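# Flip a folded paper sheet over and lay it flat

## Task

Turn the folded paper upside down so that the folded-back corner ends up on the underside, and leave it lying flat on the table. At the end both folds must be closed, their layers aligned, and the sheet must have no extra sharp creases. Then release it and pull the grippers away. It fails immediately if the whole sheet ends up more than roughly a finger's width lower than when a gripper last touched it (even lightly), or if any part of it crosses the table edge. A sheet that has slipped more than a few millimetres between the fingertips does not count as held again until it sits still between them. A light grip does not count as holding while the paper, or a gripper in contact with it, descends faster than about two sheet-lengths per second. The result must stay in place without the robot, and everything must settle shortly after you finish. Dropping the sheet so its mean height falls by more than about a finger's width with no gripper holding it counts against you, even if one edge stays on the table.

## Robot and tools

Robot: two arms, left_arm and right_arm, each ending in a parallel two-finger gripper. The fingers point along the gripper's +z axis and close along its y axis. The reported end_effector_position is the point between the finger pads, roughly 1 cm behind the tips.

Frame: one shared scene frame. Origin on the table top midway between the arms, +z up, +x out over the table, left_arm on the +y side. The names left and right do not match image sides. Arm bases: left_arm at (+0.042, +0.236, 0) m, right_arm at (+0.016, -0.314, 0) m, both nearly unrotated. Joint ranges (rad), base to gripper: waist -2.618 to 3.054, shoulder 0 to 3.142, elbow 0 to 3.142, wrist pitch -1.571 to 1.571, wrist yaw -1.571 to 1.571, wrist roll -2.094 to 2.094.

execute_actions(actions): a list of actions run one after another; an empty list only returns state and images. Each action is a list of up to 15 rows, one row per 1/30 s step; if fewer rows are given, the last one is repeated to fill 15 steps. Each row is one flat list of 14 numbers, all in [-1, 1], covering both arms: left_arm dx, dy, dz, rx, ry, rz, opening, then right_arm in the same order. dx..rz are an offset, in that gripper's own axes, from the gripper's measured pose at the start of the action (for a call's first action, the pose last reported); every row refers to that same start, not to the row before. Scale: 1.0 equals 0.6 m for dx, dy, dz and 180 degrees for the rotation vector rx, ry, rz. Opening is absolute, not an offset: +1 fully open (0.094 m), -1 closed.

move(target, speed, blocking): target is one 14-number row laid out as above, offsets in gripper axes from the pose in the latest result that shows one. Each gripper follows a straight path toward its target; both paths finish together, lasting 0.5 to 10 s (cut off at 10 s). Openings are sent at the start. speed is the top path speed in m/s, 0.002 to 0.5, default 0.25; turning is capped at twice that in rad/s. Paths ignore obstacles and the other arm; the gripper lags, can stray and overshoot speed, especially with a nearly straight arm. Faster moves and targets set deeper past a contact hit and press harder. blocking=false returns after 0.5 s while motion continues; then use wait(0) to check, or stop, before sending more rows or moves.

wait(seconds 0 to 10): lets time pass with each arm keeping its last command; returns early if a running move ends. stop(): brakes the current move, needing some travel to do so; fingers keep moving. zoom_image(camera, region [x0, y0, x1, y1] pixels, at most 504 by 504): enlarges part of a camera's latest image. read_manual(section): only licence text. finished_scene(scene): ends the current scene by its number; irreversible. Replying without a tool call also ends things.

Cameras: cam_head_left, cam_head_right, cam_high (504x504 each), cam_left_wrist, cam_right_wrist (616x616 fisheye), returned in that order.

Results: a state line per arm with gripper position (m) and quat_wxyz in the scene frame (printed position may be off, more at long reach); Joint positions, the last being finger opening in metres; grip_measured on the command scale; Joint torques (offset, scaled and noisy); Hand target lines showing where the controller is heading. A move adds a move: line giving the ending (done, off_target, moving, held, fault) and limits (paced = target clipped, held = a check blocked steps, after which the arm may jump ahead fast), plus each gripper's remaining distance. pose unreachable means the clearance check altered that arm's command. FAULT or OVER-TEMPERATURE FAULT means an arm stopped.

Control behaviour: each step, the commanded pose is clipped to within 70 mm and 16 degrees of the current one, and position wins over orientation when both cannot be met. After an action the arm goes at most to its last clipped pose, so long moves need further commands. Arms tend to settle a centimetre or more low, and repeated zero offsets let them creep down: in each reply's first call send the offset back to the wanted pose, zeros afterward, aiming higher if still low.

Gripping: command an opening below grip_measured to hold; about 0.03 below is firm, smaller gaps lighter. Readings may be off by about 1 mm per gripper. Pad force is limited to roughly 50 to 62 N, less on very thin items like paper, with a brief spike at first contact.

Avoid: arms colliding or pushing each other, dropping or fast lowering of the sheet, paper over the edge, slams and hard pushes. Motors heat while holding loads: warning at 75 °C, a 10 s arm stop at 90 °C, and at 100 °C the arm goes limp and falls.

Each tool is called by a JSON object that holds its "op" and its "data", one argument or row to a line.

## Session

{"op": "execute_actions", "data": {
  "actions": []
}}

Scene clock: 0.00 s.
left_arm: end_effector_position=(+0.4212, +0.2260, +0.4048) grip_measured=+1.000 end_effector_quat_wxyz=(+0.704, +0.002, +0.710, -0.014) | right_arm: end_effector_position=(+0.4013, -0.3185, +0.4039) grip_measured=+1.000 end_effector_quat_wxyz=(+0.704, +0.004, +0.710, -0.003)
Joint positions: left_arm=[ 0.001  1.039  1.043 -0.013 -0.011 -0.017  0.094] | right_arm=[-0.01   1.061  1.05   0.002 -0.008  0.002  0.094]
Joint velocities: left_arm=[-0.017  0.002  0.002  0.037  0.022 -0.007  0.   ] | right_arm=[-0.017  0.007 -0.002 -0.022 -0.066  0.007  0.   ]
Joint torques (N m, as the arm reports them, + toward a larger angle): no reading
Motor temperatures (°C, as the motors report them): left_arm=[23 25 24 23 25 26] | right_arm=[23 23 26 24 23 24]
Hand target (left_arm): +0.419, +0.226, +0.405; +0.702, +0.002, +0.712, -0.015
Hand target (right_arm): +0.399, -0.318, +0.407; +0.705, +0.004, +0.709, -0.002

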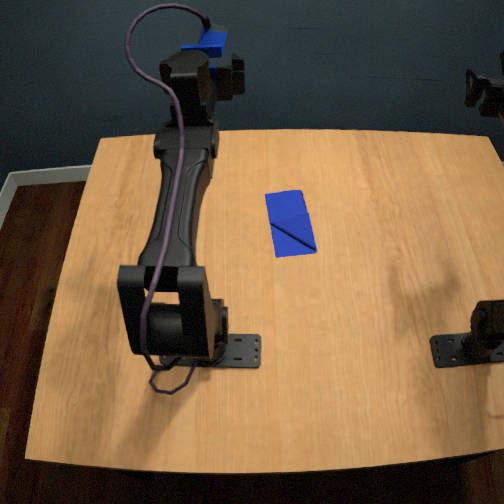

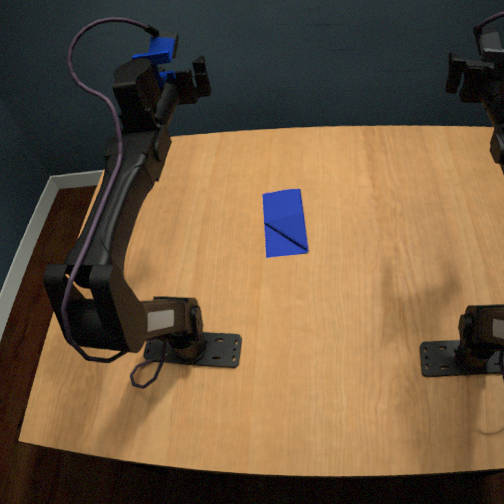

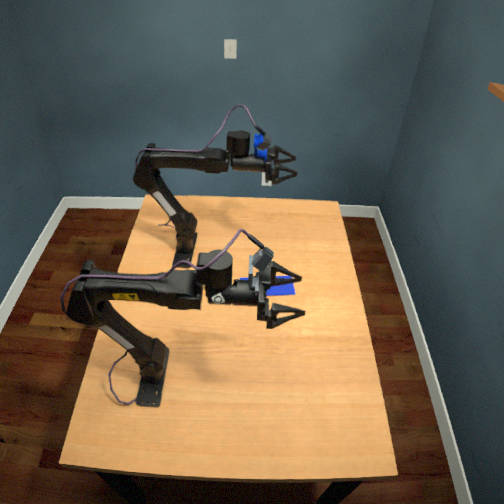

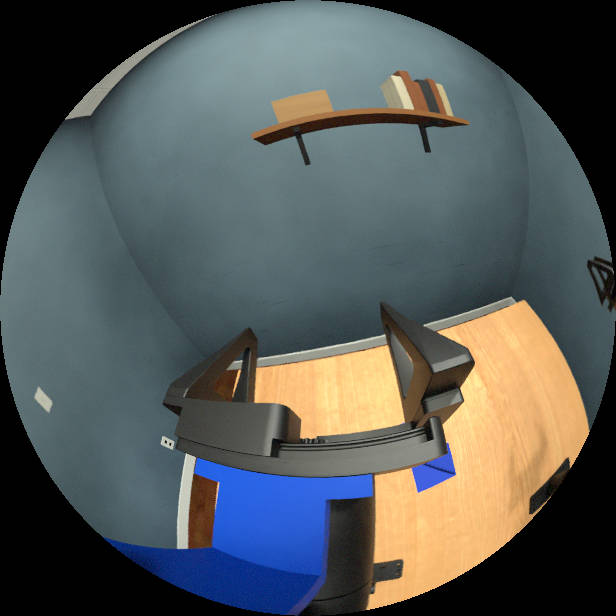

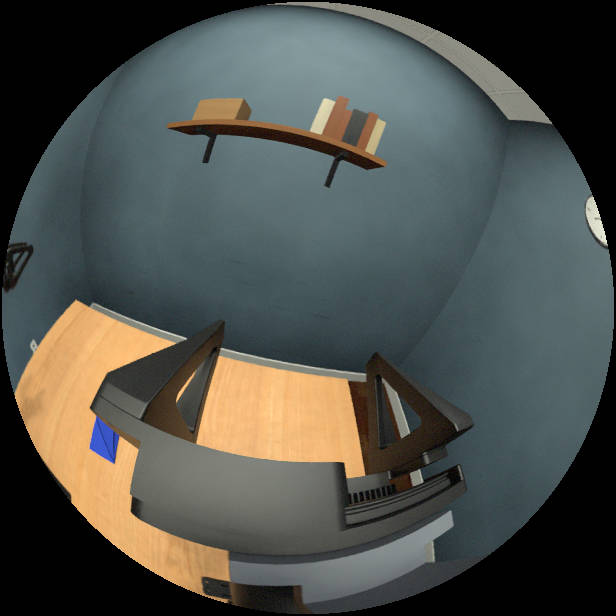

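{"op": "zoom_image", "data": {
  "camera": "cam_head_left",
  "region": [245,175,345,275]
}}

{"op": "zoom_image", "data": {
  "camera": "cam_head_right",
  "region": [235,175,335,275]
}}

Region (245, 175, 345, 275) of cam_head_left's 504x504 image, scaled by 5.040, with more detail than that image has.

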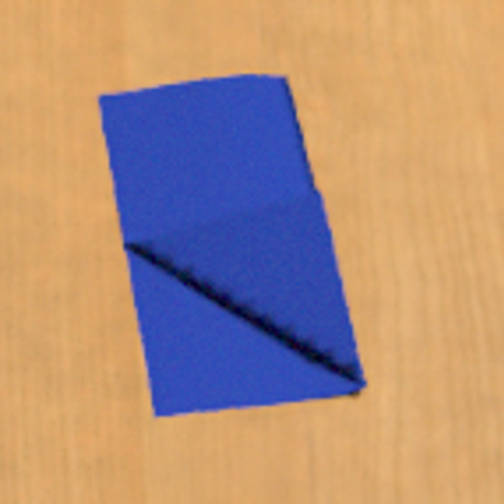

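Region (235, 175, 335, 275) of cam_head_right's 504x504 image, scaled by 5.040, with more detail than that image has.

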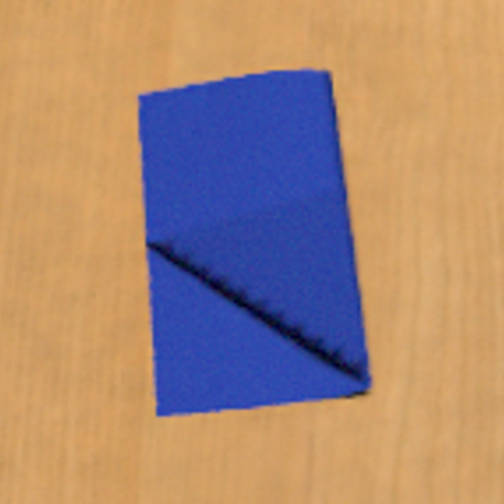

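{"op": "move", "data": {
  "target": [0.44,-0.17,-0.15,0,0.5,0,-1,0.507,0.397,-0.135,-0.109,0.425,0.27,-0.4],
  "speed": 0.4
}}

Scene clock: 13.97 s.
left_arm: end_effector_position=(+0.3236, +0.1339, +0.1366) grip_measured=-0.989 end_effector_quat_wxyz=(-0.010, +0.010, +1.000, +0.014) | right_arm: end_effector_position=(+0.3239, -0.0827, +0.1008) grip_measured=-0.398 end_effector_quat_wxyz=(+0.068, +0.171, +0.910, +0.372)
Joint positions: left_arm=[-0.328  1.702  1.48  -1.377 -0.02  -0.344  0.001] | right_arm=[ 0.415  1.551  0.918 -0.337 -0.523  0.946  0.028]
Joint velocities: left_arm=[ 0.007 -0.002 -0.017 -0.022 -0.007 -0.007  0.001] | right_arm=[-0.002 -0.012  0.002 -0.037 -0.007  0.007 -0.   ]
Joint torques (N m, as the arm reports them, + toward a larger angle): left_arm=[-0.57 -7.58  9.22  0.24  0.05 -0.1 ] | right_arm=[ 0.72 -6.8   6.01  1.75 -0.3   0.09]
Motor temperatures (°C, as the motors report them): left_arm=[23 25 26 25 25 26] | right_arm=[23 24 28 27 23 24]
Hand target (left_arm): +0.326, +0.129, +0.144; -0.002, +0.009, +1.000, +0.007
Hand target (right_arm): +0.320, -0.079, +0.100; +0.062, +0.169, +0.909, +0.376
Off the commanded pose (left_arm): 0.014 m, 3 deg.
Off the commanded pose (right_arm): 0.006 m, 1 deg.
move: off_target (left_arm)

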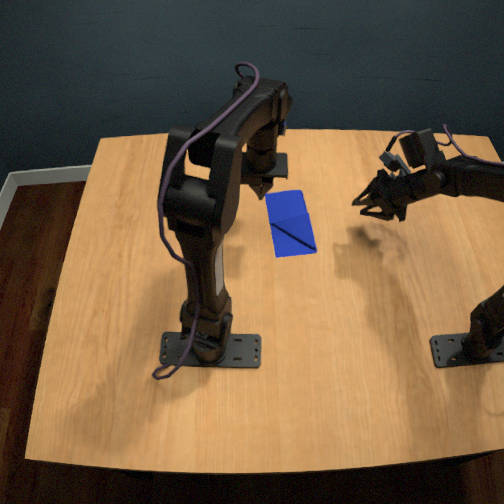

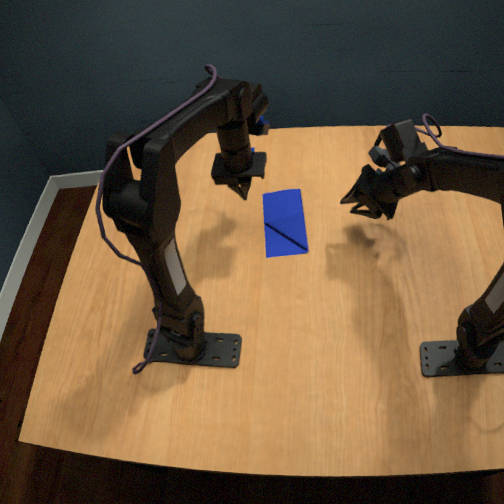

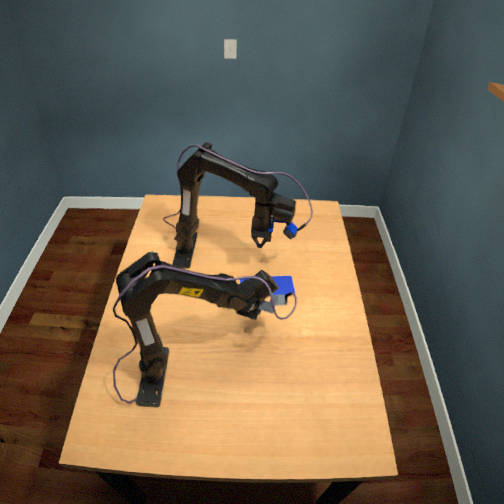

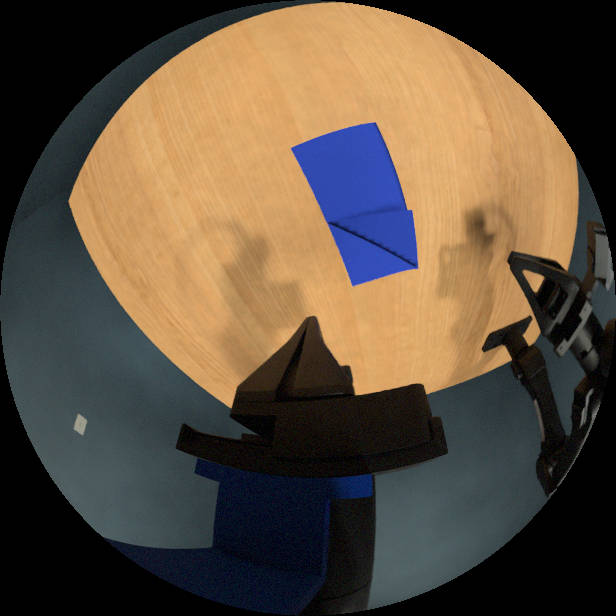

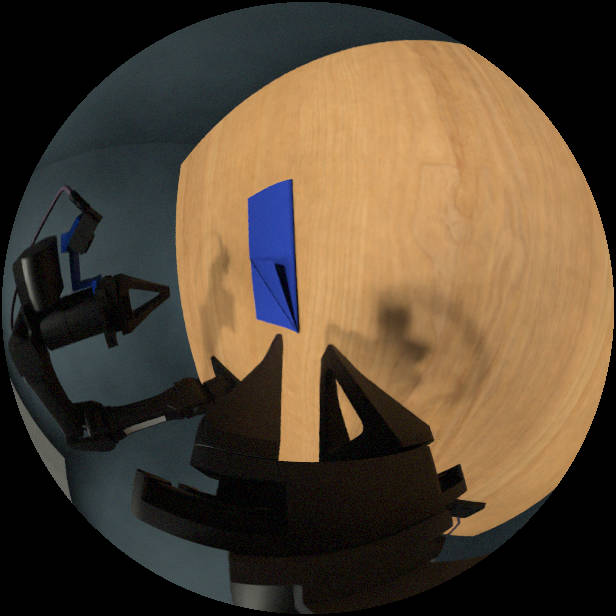

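{"op": "move", "data": {
  "target": [-0.02,-0.07,0.165,0.14,0,0,-1,0.013,-0.015,0.14,0,0.102,-0.102,-0.4]
}}

{"op": "zoom_image", "data": {
  "camera": "cam_head_right",
  "region": [215,160,375,290]
}}

Scene clock: 19.70 s.
left_arm: end_effector_position=(+0.3344, +0.0920, +0.0396) grip_measured=-0.989 end_effector_quat_wxyz=(-0.013, +0.005, +0.980, -0.198) | right_arm: end_effector_position=(+0.3364, -0.0367, +0.0304) grip_measured=-0.398 end_effector_quat_wxyz=(-0.015, -0.025, +0.927, +0.374)
Joint positions: left_arm=[-0.215  1.768  1.105 -0.832  0.393 -0.255  0.001] | right_arm=[ 0.442  1.989  1.185 -0.433 -0.706  0.504  0.028]
Joint velocities: left_arm=[ 0.002 -0.017 -0.012 -0.095 -0.007  0.007  0.001] | right_arm=[-0.007  0.007 -0.002  0.051  0.051 -0.022 -0.   ]
Joint torques (N m, as the arm reports them, + toward a larger angle): left_arm=[ 0.54 -7.42  5.38  0.66  0.31  0.11] | right_arm=[ 0.77 -9.27  7.13  1.1  -0.42 -0.12]
Motor temperatures (°C, as the motors report them): left_arm=[23 26 27 24 25 26] | right_arm=[23 25 28 27 23 24]
Hand target (left_arm): +0.333, +0.092, +0.036; -0.016, +0.007, +0.979, -0.204
Hand target (right_arm): +0.336, -0.032, +0.034; -0.019, -0.036, +0.925, +0.379
Off the commanded pose (left_arm): 0.004 m, 1 deg.
Off the commanded pose (right_arm): 0.007 m, 2 deg.
move: done

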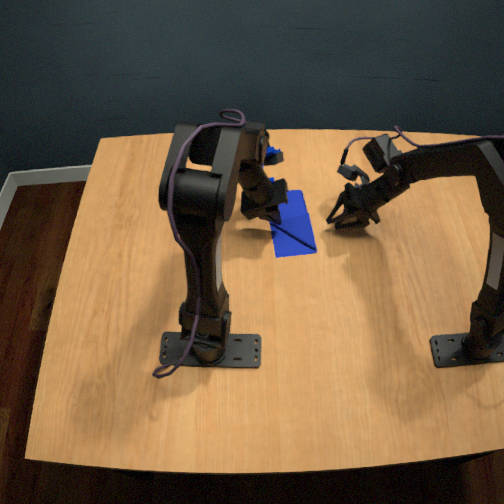

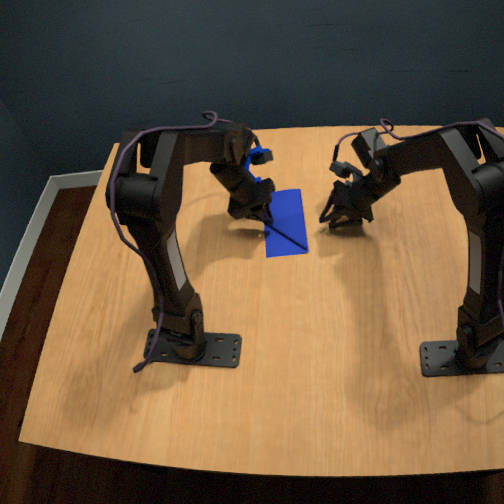

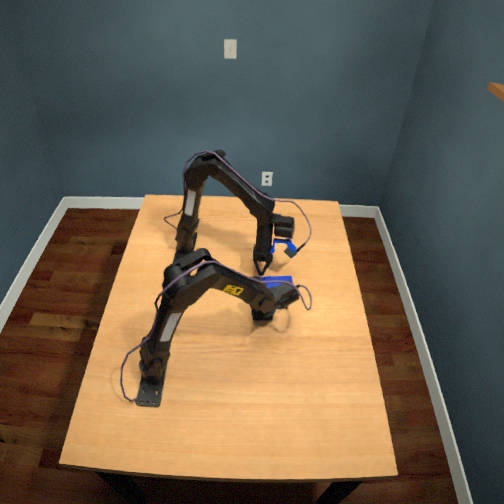

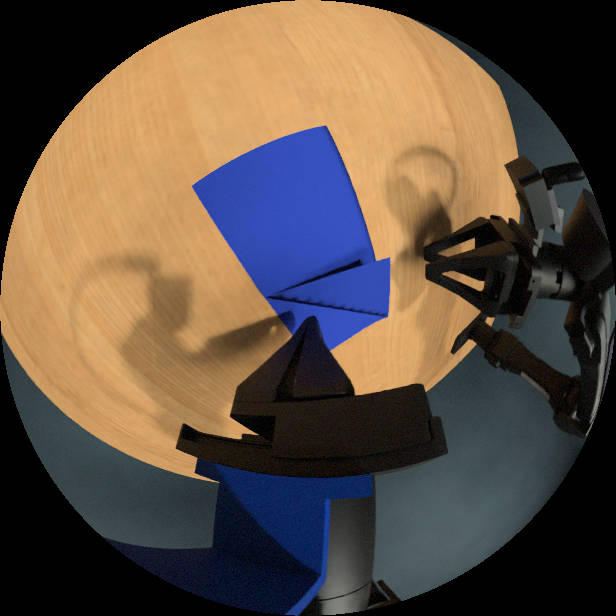

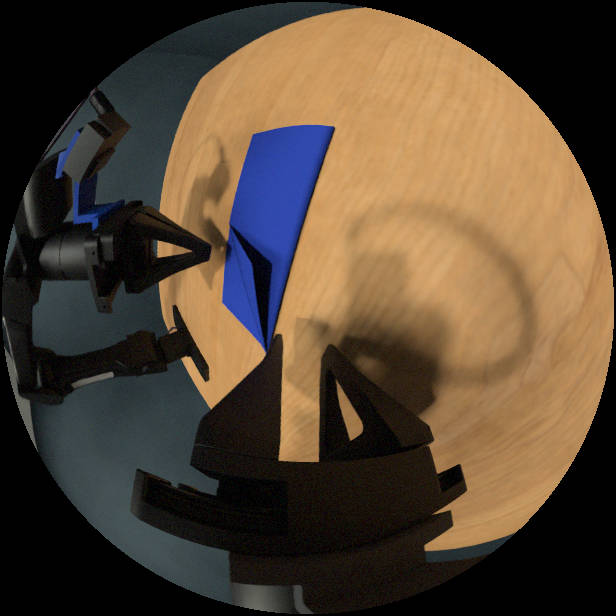

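Region (215, 160, 375, 290) of cam_head_right's 504x504 image, scaled by 3.150, with more detail than that image has; it fills the top 410 rows of this view, and the rest is white.

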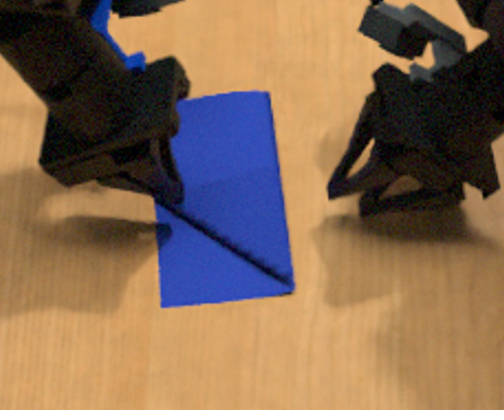

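{"op": "move", "data": {
  "target": [0.017,0.026,0.05,0.03,0,0,-1,0.008,0.036,0.043,-0.035,0.012,-0.012,-0.15],
  "speed": 0.08
}}

{"op": "zoom_image", "data": {
  "camera": "cam_head_right",
  "region": [215,160,375,290]
}}

Scene clock: 24.37 s.
left_arm: end_effector_position=(+0.3289, +0.0937, +0.0125) grip_measured=-0.989 end_effector_quat_wxyz=(-0.006, +0.004, +0.971, -0.238) | right_arm: end_effector_position=(+0.3333, -0.0074, +0.0286) grip_measured=-0.152 end_effector_quat_wxyz=(-0.020, -0.048, +0.906, +0.419)
Joint positions: left_arm=[-0.172  1.787  0.978 -0.668  0.473 -0.223  0.001] | right_arm=[ 0.482  2.04   1.185 -0.309 -0.789  0.541  0.04 ]
Joint velocities: left_arm=[-0.022 -0.007 -0.012  0.037  0.037 -0.081 -0.001] | right_arm=[ 0.002 -0.022  0.002 -0.022 -0.051 -0.051  0.   ]
Joint torques (N m, as the arm reports them, + toward a larger angle): left_arm=[ 0.49 -6.65  4.68  0.72  0.35  0.13] | right_arm=[ 0.64 -9.52  5.4   1.39 -0.51  0.02]
Motor temperatures (°C, as the motors report them): left_arm=[23 27 27 24 25 26] | right_arm=[23 27 29 27 23 24]
Hand target (left_arm): +0.324, +0.094, +0.006; -0.014, +0.004, +0.970, -0.244
Hand target (right_arm): +0.330, -0.004, +0.027; -0.027, -0.049, +0.904, +0.424
Off the commanded pose (left_arm): 0.008 m, 1 deg.
Off the commanded pose (right_arm): 0.006 m, 1 deg.
move: done

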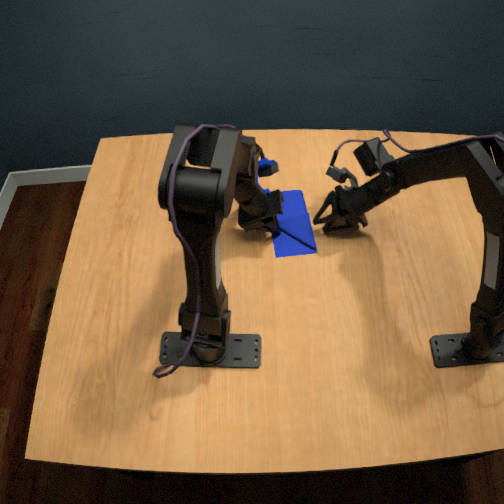

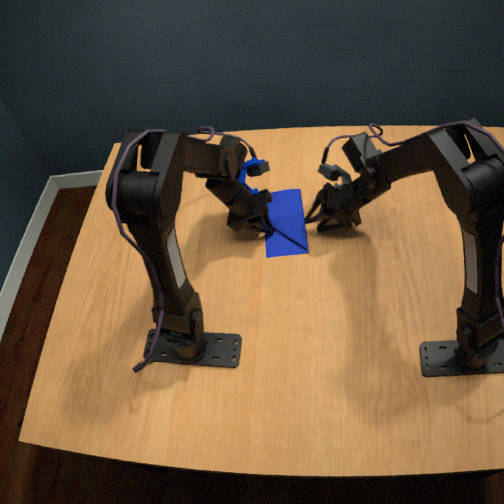

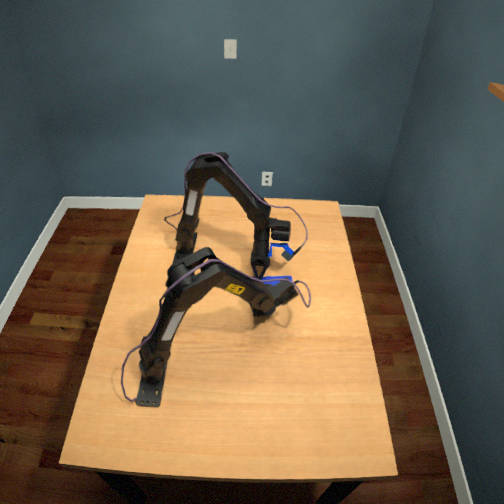

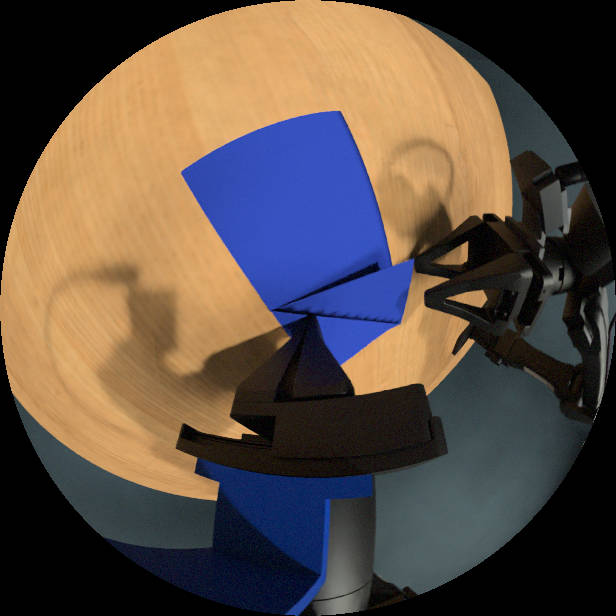

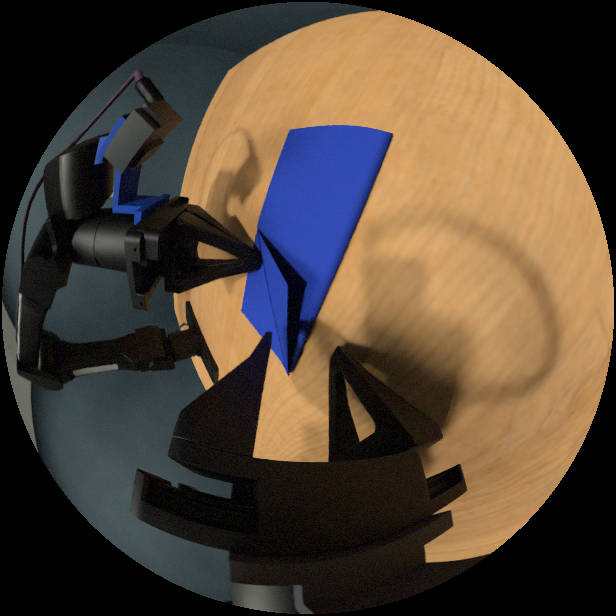

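Region (215, 160, 375, 290) of cam_head_right's 504x504 image, scaled by 3.150, with more detail than that image has; it fills the top 410 rows of this view, and the rest is white.

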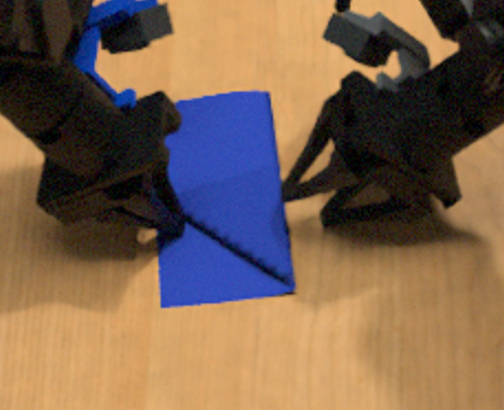

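{"op": "move", "data": {
  "target": [0.008,0.011,0.018,0.02,0,0,-1,0.004,0.011,0.039,0,0,0,-0.2],
  "speed": 0.04
}}

{"op": "zoom_image", "data": {
  "camera": "cam_right_wrist",
  "region": [220,220,460,460]
}}

Scene clock: 27.27 s.
left_arm: end_effector_position=(+0.3315, +0.0914, +0.0115) grip_measured=-0.989 end_effector_quat_wxyz=(+0.006, +0.004, +0.963, -0.271) | right_arm: end_effector_position=(+0.3299, +0.0117, +0.0228) grip_measured=-0.199 end_effector_quat_wxyz=(-0.017, -0.049, +0.905, +0.421)
Joint positions: left_arm=[-0.146  1.787  0.943 -0.606  0.537 -0.207  0.001] | right_arm=[ 0.531  2.064  1.185 -0.233 -0.769  0.604  0.038]
Joint velocities: left_arm=[-0.007 -0.012 -0.012  0.007 -0.051 -0.037 -0.001] | right_arm=[ 0.002 -0.017  0.002  0.022 -0.007  0.007 -0.002]
Joint torques (N m, as the arm reports them, + toward a larger angle): left_arm=[ 0.34 -6.04  4.    0.75  0.26  0.14] | right_arm=[ 0.77 -9.54  5.77  1.45 -0.29  0.04]
Motor temperatures (°C, as the motors report them): left_arm=[23 27 26 24 25 26] | right_arm=[23 27 29 27 23 24]
Hand target (left_arm): +0.324, +0.094, +0.000; -0.007, +0.003, +0.963, -0.269
Hand target (right_arm): +0.329, +0.014, +0.018; -0.021, -0.048, +0.906, +0.419
Off the commanded pose (left_arm): 0.014 m, 1 deg.
Off the commanded pose (right_arm): 0.005 m, 0 deg.
move: off_target (left_arm)

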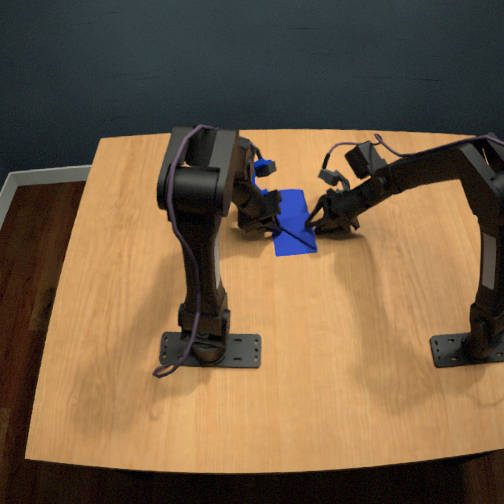

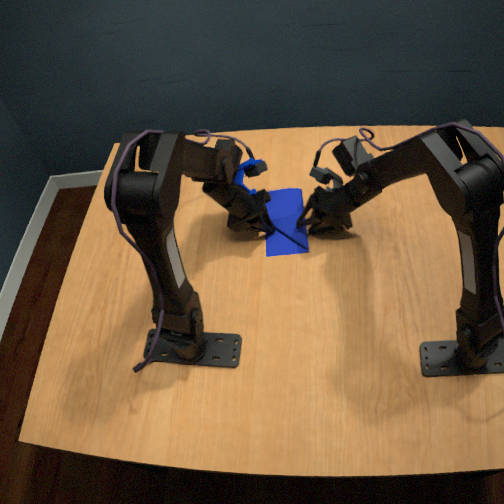

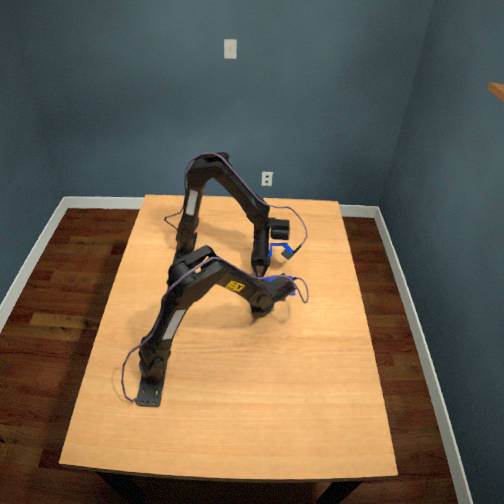

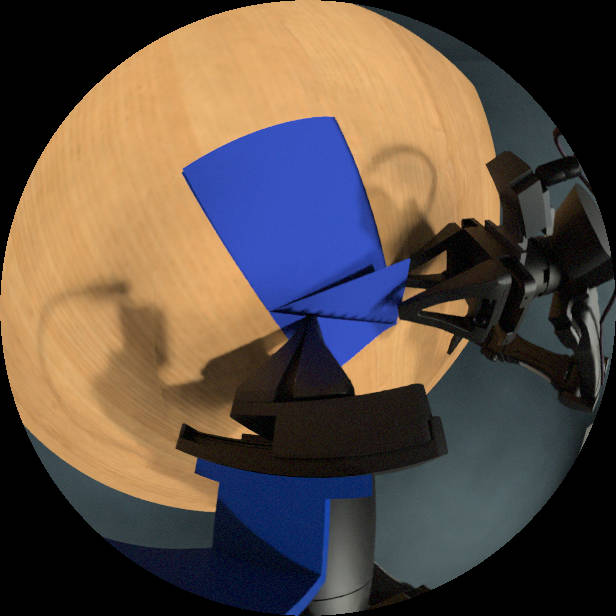

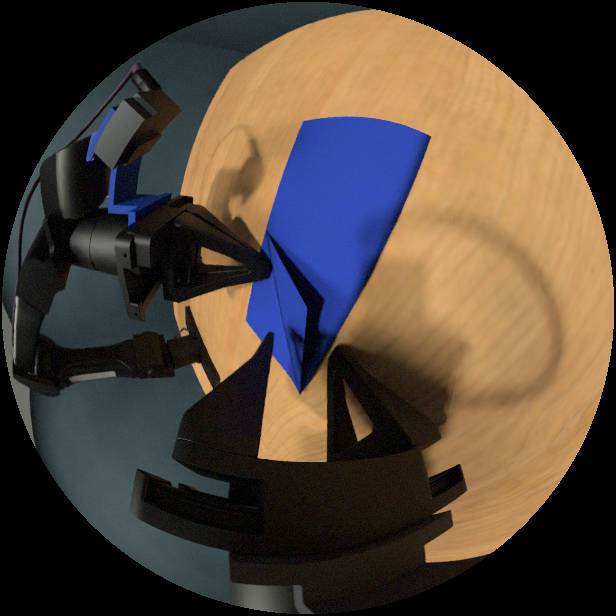

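Region (220, 220, 460, 460) of cam_right_wrist's 616x616 image, scaled by 2.100, with more detail than that image has.

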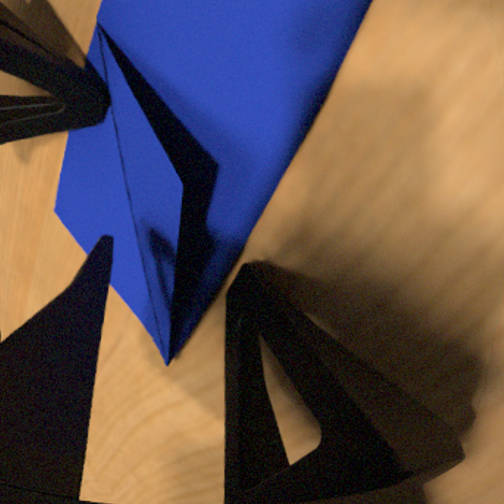

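{"op": "execute_actions", "data": {
  "actions": [
    [[0.008,0.01,0.014,0,0,0,-1,0,-0.005,0.0146,0,0,0,-0.2]],
    [[0.008,0.01,0.014,0,0,0,-1,0,-0.002,0.018,0,0,0,-0.2]],
    [[0.008,0.01,0.014,0,0,0,-1,0,-0.002,0.018,0,0,0,-0.2]],
    [[0.008,0.01,0.014,0,0,0,-1,0,-0.002,0.018,0,0,0,-0.2]]
  ]
}}

{"op": "zoom_image", "data": {
  "camera": "cam_right_wrist",
  "region": [220,220,460,460]
}}

Scene clock: 32.73 s.
left_arm: end_effector_position=(+0.3392, +0.0805, +0.0116) grip_measured=-0.990 end_effector_quat_wxyz=(+0.035, +0.017, +0.951, -0.306) | right_arm: end_effector_position=(+0.3399, +0.0292, +0.0232) grip_measured=-0.199 end_effector_quat_wxyz=(+0.008, -0.055, +0.895, +0.443)
Joint positions: left_arm=[-0.146  1.787  0.902 -0.489  0.6   -0.206  0.   ] | right_arm=[ 0.553  2.094  1.185 -0.099 -0.77   0.657  0.038]
Joint velocities: left_arm=[ 0.022  0.002 -0.002 -0.051 -0.051 -0.022  0.001] | right_arm=[-0.002 -0.002 -0.002 -0.066 -0.051 -0.007  0.001]
Joint torques (N m, as the arm reports them, + toward a larger angle): left_arm=[-0.12 -6.56  4.01  0.98  0.17 -0.02] | right_arm=[ 0.92 -9.16  6.04  1.58 -0.24  0.03]
Motor temperatures (°C, as the motors report them): left_arm=[23 27 26 24 25 26] | right_arm=[23 29 29 27 23 24]
Hand target (left_arm): +0.333, +0.083, +0.001; +0.028, +0.014, +0.954, -0.299
Hand target (right_arm): +0.338, +0.032, +0.015; +0.002, -0.054, +0.898, +0.437
Off the commanded pose (left_arm): 0.013 m, 1 deg.
Off the commanded pose (right_arm): 0.009 m, 1 deg.

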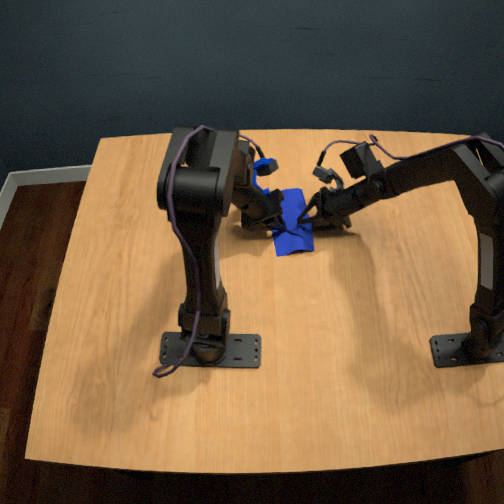

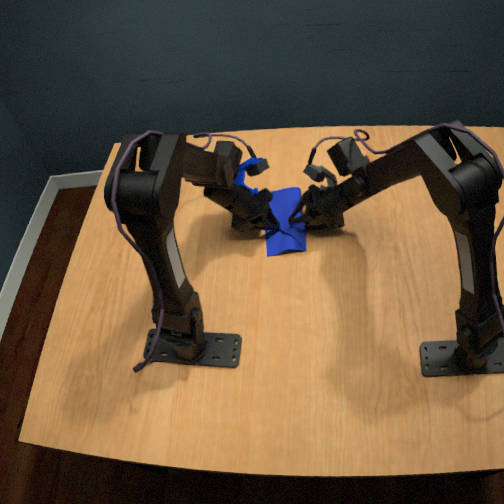

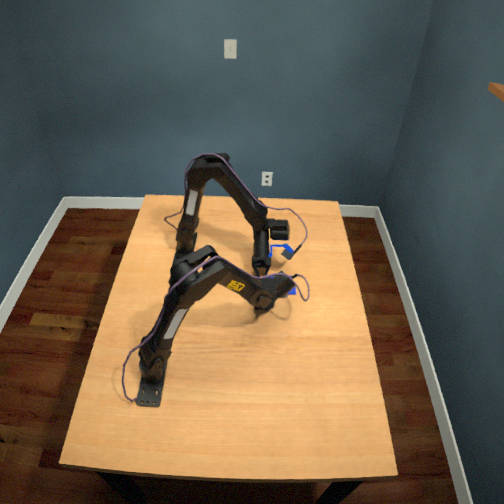

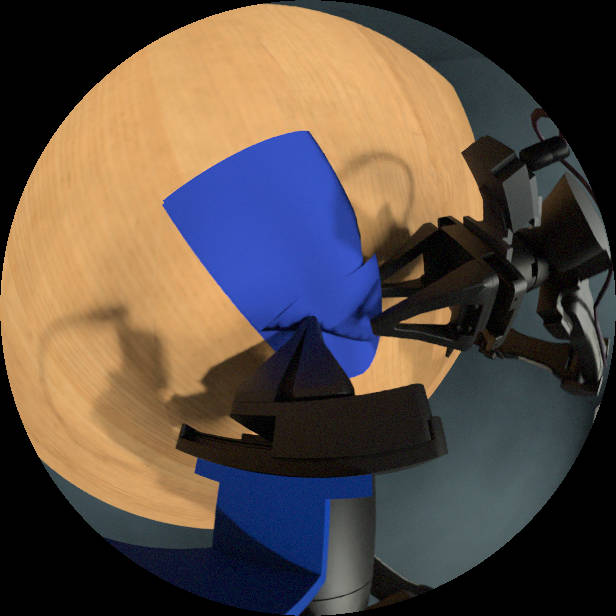

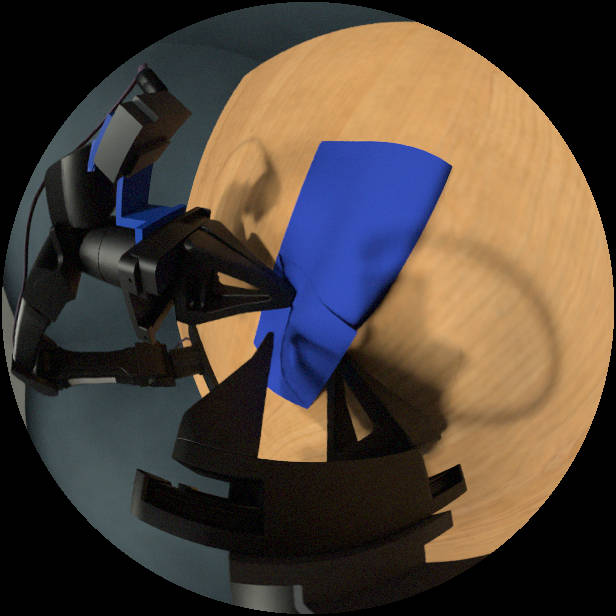

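Region (220, 220, 460, 460) of cam_right_wrist's 616x616 image, scaled by 2.100, with more detail than that image has.

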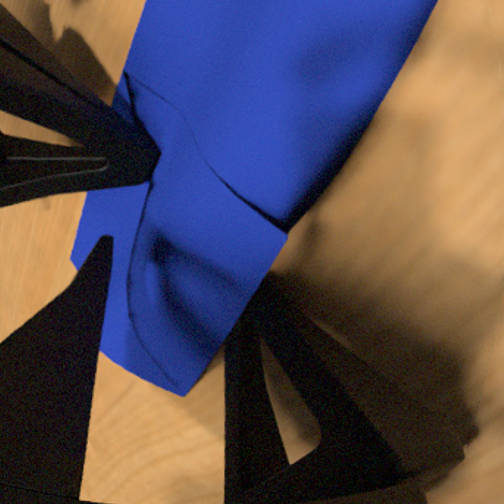

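{"op": "move", "data": {
  "target": [0,0,-0.07,0,0,0,-1,0,-0.02,-0.05,0,0,0,-0.2],
  "speed": 0.06
}}

{"op": "zoom_image", "data": {
  "camera": "cam_right_wrist",
  "region": [200,120,500,420]
}}

Scene clock: 35.73 s.
left_arm: end_effector_position=(+0.3298, +0.1053, +0.0347) grip_measured=-0.990 end_effector_quat_wxyz=(+0.022, +0.011, +0.953, -0.301) | right_arm: end_effector_position=(+0.3462, +0.0018, +0.0275) grip_measured=-0.199 end_effector_quat_wxyz=(+0.011, -0.052, +0.896, +0.441)
Joint positions: left_arm=[-0.069  1.718  0.938 -0.675  0.603 -0.119  0.   ] | right_arm=[ 0.486  2.06   1.163 -0.163 -0.795  0.582  0.038]
Joint velocities: left_arm=[-0.007  0.007  0.012 -0.081  0.037  0.051  0.001] | right_arm=[ 0.002  0.002 -0.017  0.022 -0.022  0.007  0.   ]
Joint torques (N m, as the arm reports them, + toward a larger angle): left_arm=[ 0.5  -8.16  8.01  0.53  0.38  0.12] | right_arm=[ -0.53 -11.76   5.04   1.26  -0.42  -0.2 ]
Motor temperatures (°C, as the motors report them): left_arm=[23 27 26 24 25 26] | right_arm=[23 30 29 27 23 24]
Hand target (left_arm): +0.336, +0.105, +0.045; +0.035, +0.018, +0.951, -0.307
Hand target (right_arm): +0.342, -0.002, +0.032; +0.008, -0.055, +0.895, +0.444
Off the commanded pose (left_arm): 0.013 m, 2 deg.
Off the commanded pose (right_arm): 0.007 m, 1 deg.
move: off_target (left_arm)

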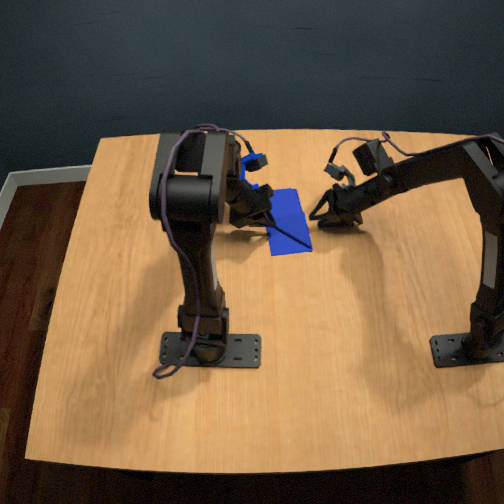

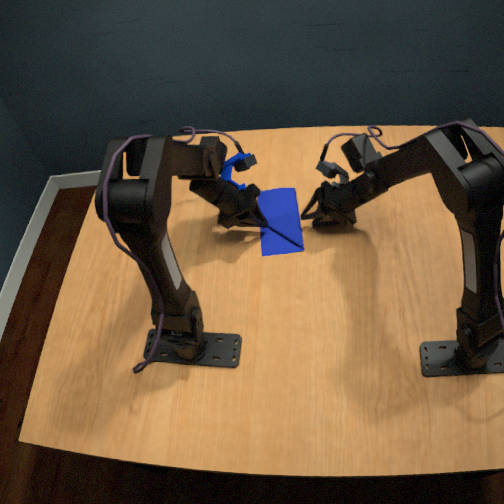

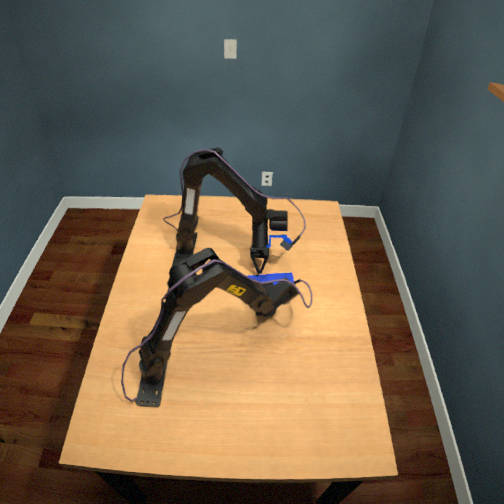

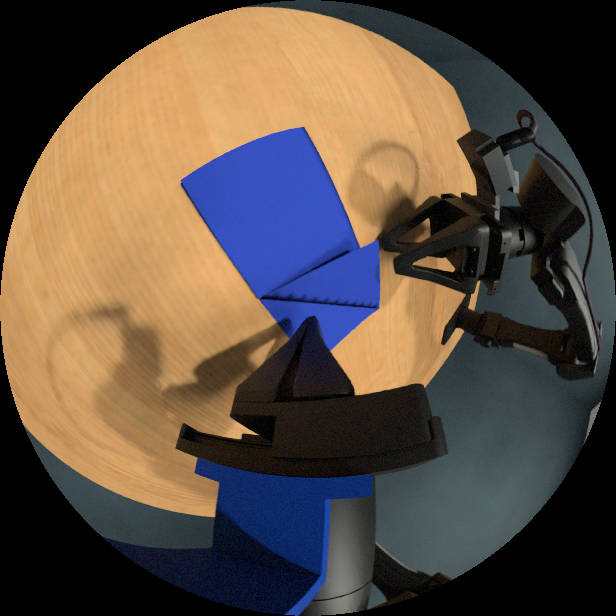

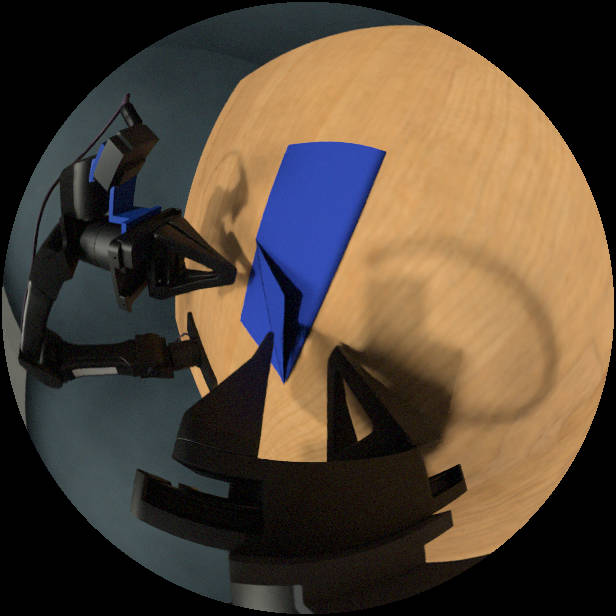

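Region (200, 120, 500, 420) of cam_right_wrist's 616x616 image, scaled by 1.680, with more detail than that image has.

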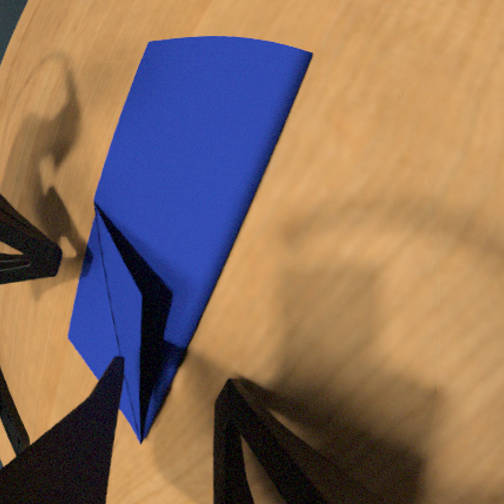

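{"op": "move", "data": {
  "target": [0,0.035,0.042,0,0.01,0,-1,0.01,0.027,0.035,0.15,0.015,0.01,0.07],
  "speed": 0.15
}}

Scene clock: 42.63 s.
left_arm: end_effector_position=(+0.3349, +0.1046, +0.0116) grip_measured=-0.990 end_effector_quat_wxyz=(+0.013, +0.017, +0.953, -0.301) | right_arm: end_effector_position=(+0.3377, +0.0252, +0.0242) grip_measured=+0.068 end_effector_quat_wxyz=(-0.003, -0.045, +0.974, +0.220)
Joint positions: left_arm=[-0.069  1.805  0.938 -0.613  0.605 -0.098  0.   ] | right_arm=[ 0.683  2.147  1.554 -0.709 -0.358  0.634  0.05 ]
Joint velocities: left_arm=[ 0.022 -0.007 -0.027 -0.037 -0.007 -0.022  0.001] | right_arm=[-0.012 -0.012  0.002 -0.037  0.095 -0.007  0.001]
Joint torques (N m, as the arm reports them, + toward a larger angle): left_arm=[ 0.67 -5.88  4.84  0.75  0.31  0.14] | right_arm=[  0.45 -10.7    7.83   0.99  -0.16   0.1 ]
Motor temperatures (°C, as the motors report them): left_arm=[23 28 27 24 25 26] | right_arm=[23 32 29 27 23 24]
Hand target (left_arm): +0.332, +0.108, +0.003; +0.007, +0.015, +0.954, -0.300
Hand target (right_arm): +0.338, +0.028, +0.026; -0.004, -0.043, +0.975, +0.218
Off the commanded pose (left_arm): 0.011 m, 1 deg.
Off the commanded pose (right_arm): 0.004 m, 0 deg.
move: off_target (left_arm)

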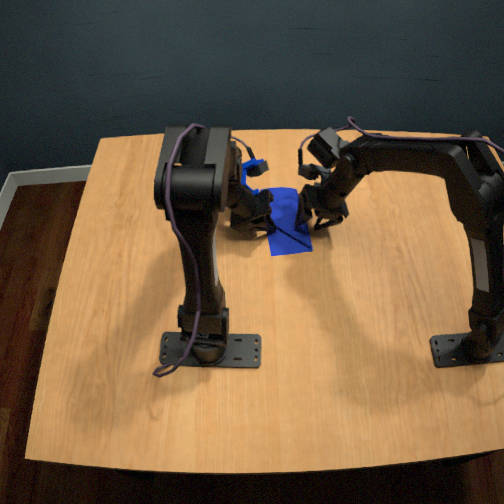

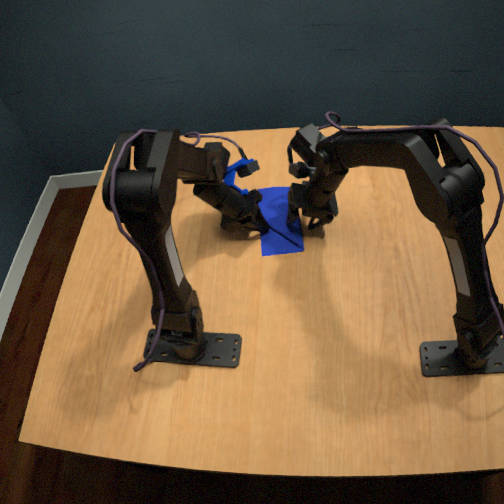

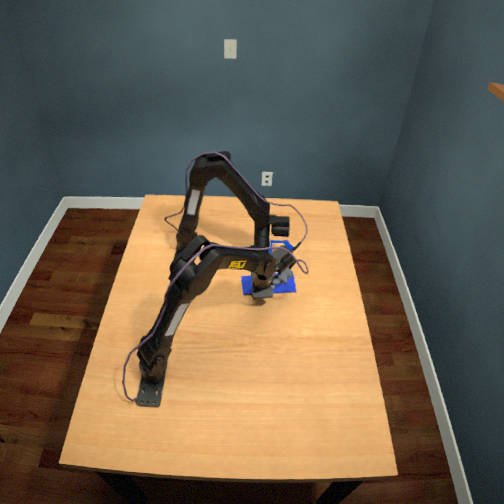

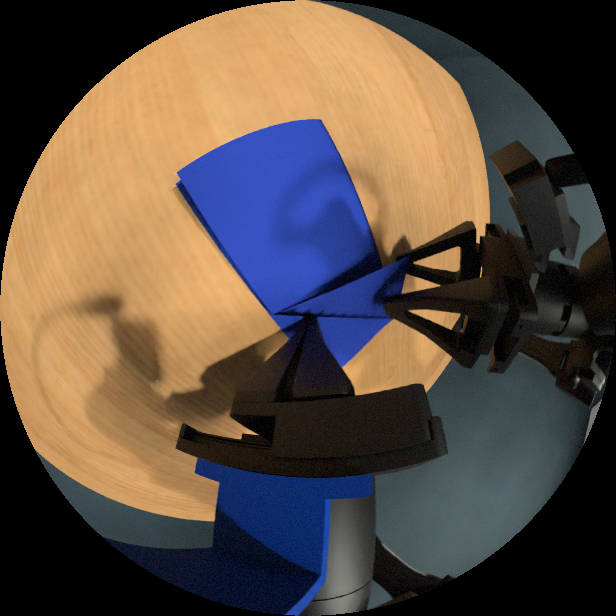

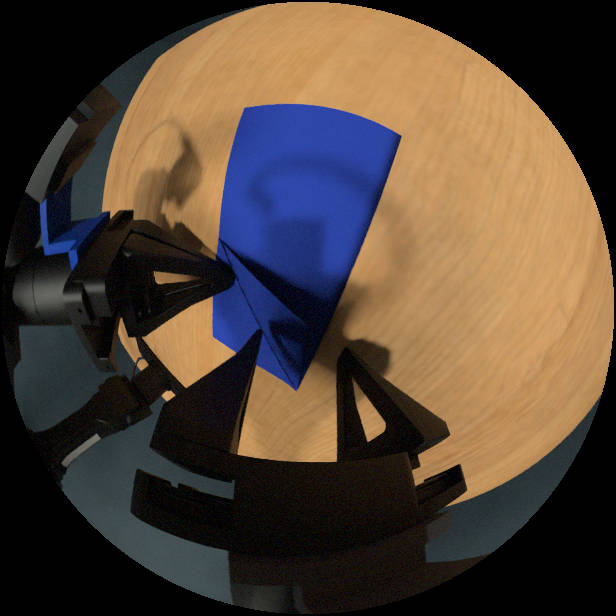

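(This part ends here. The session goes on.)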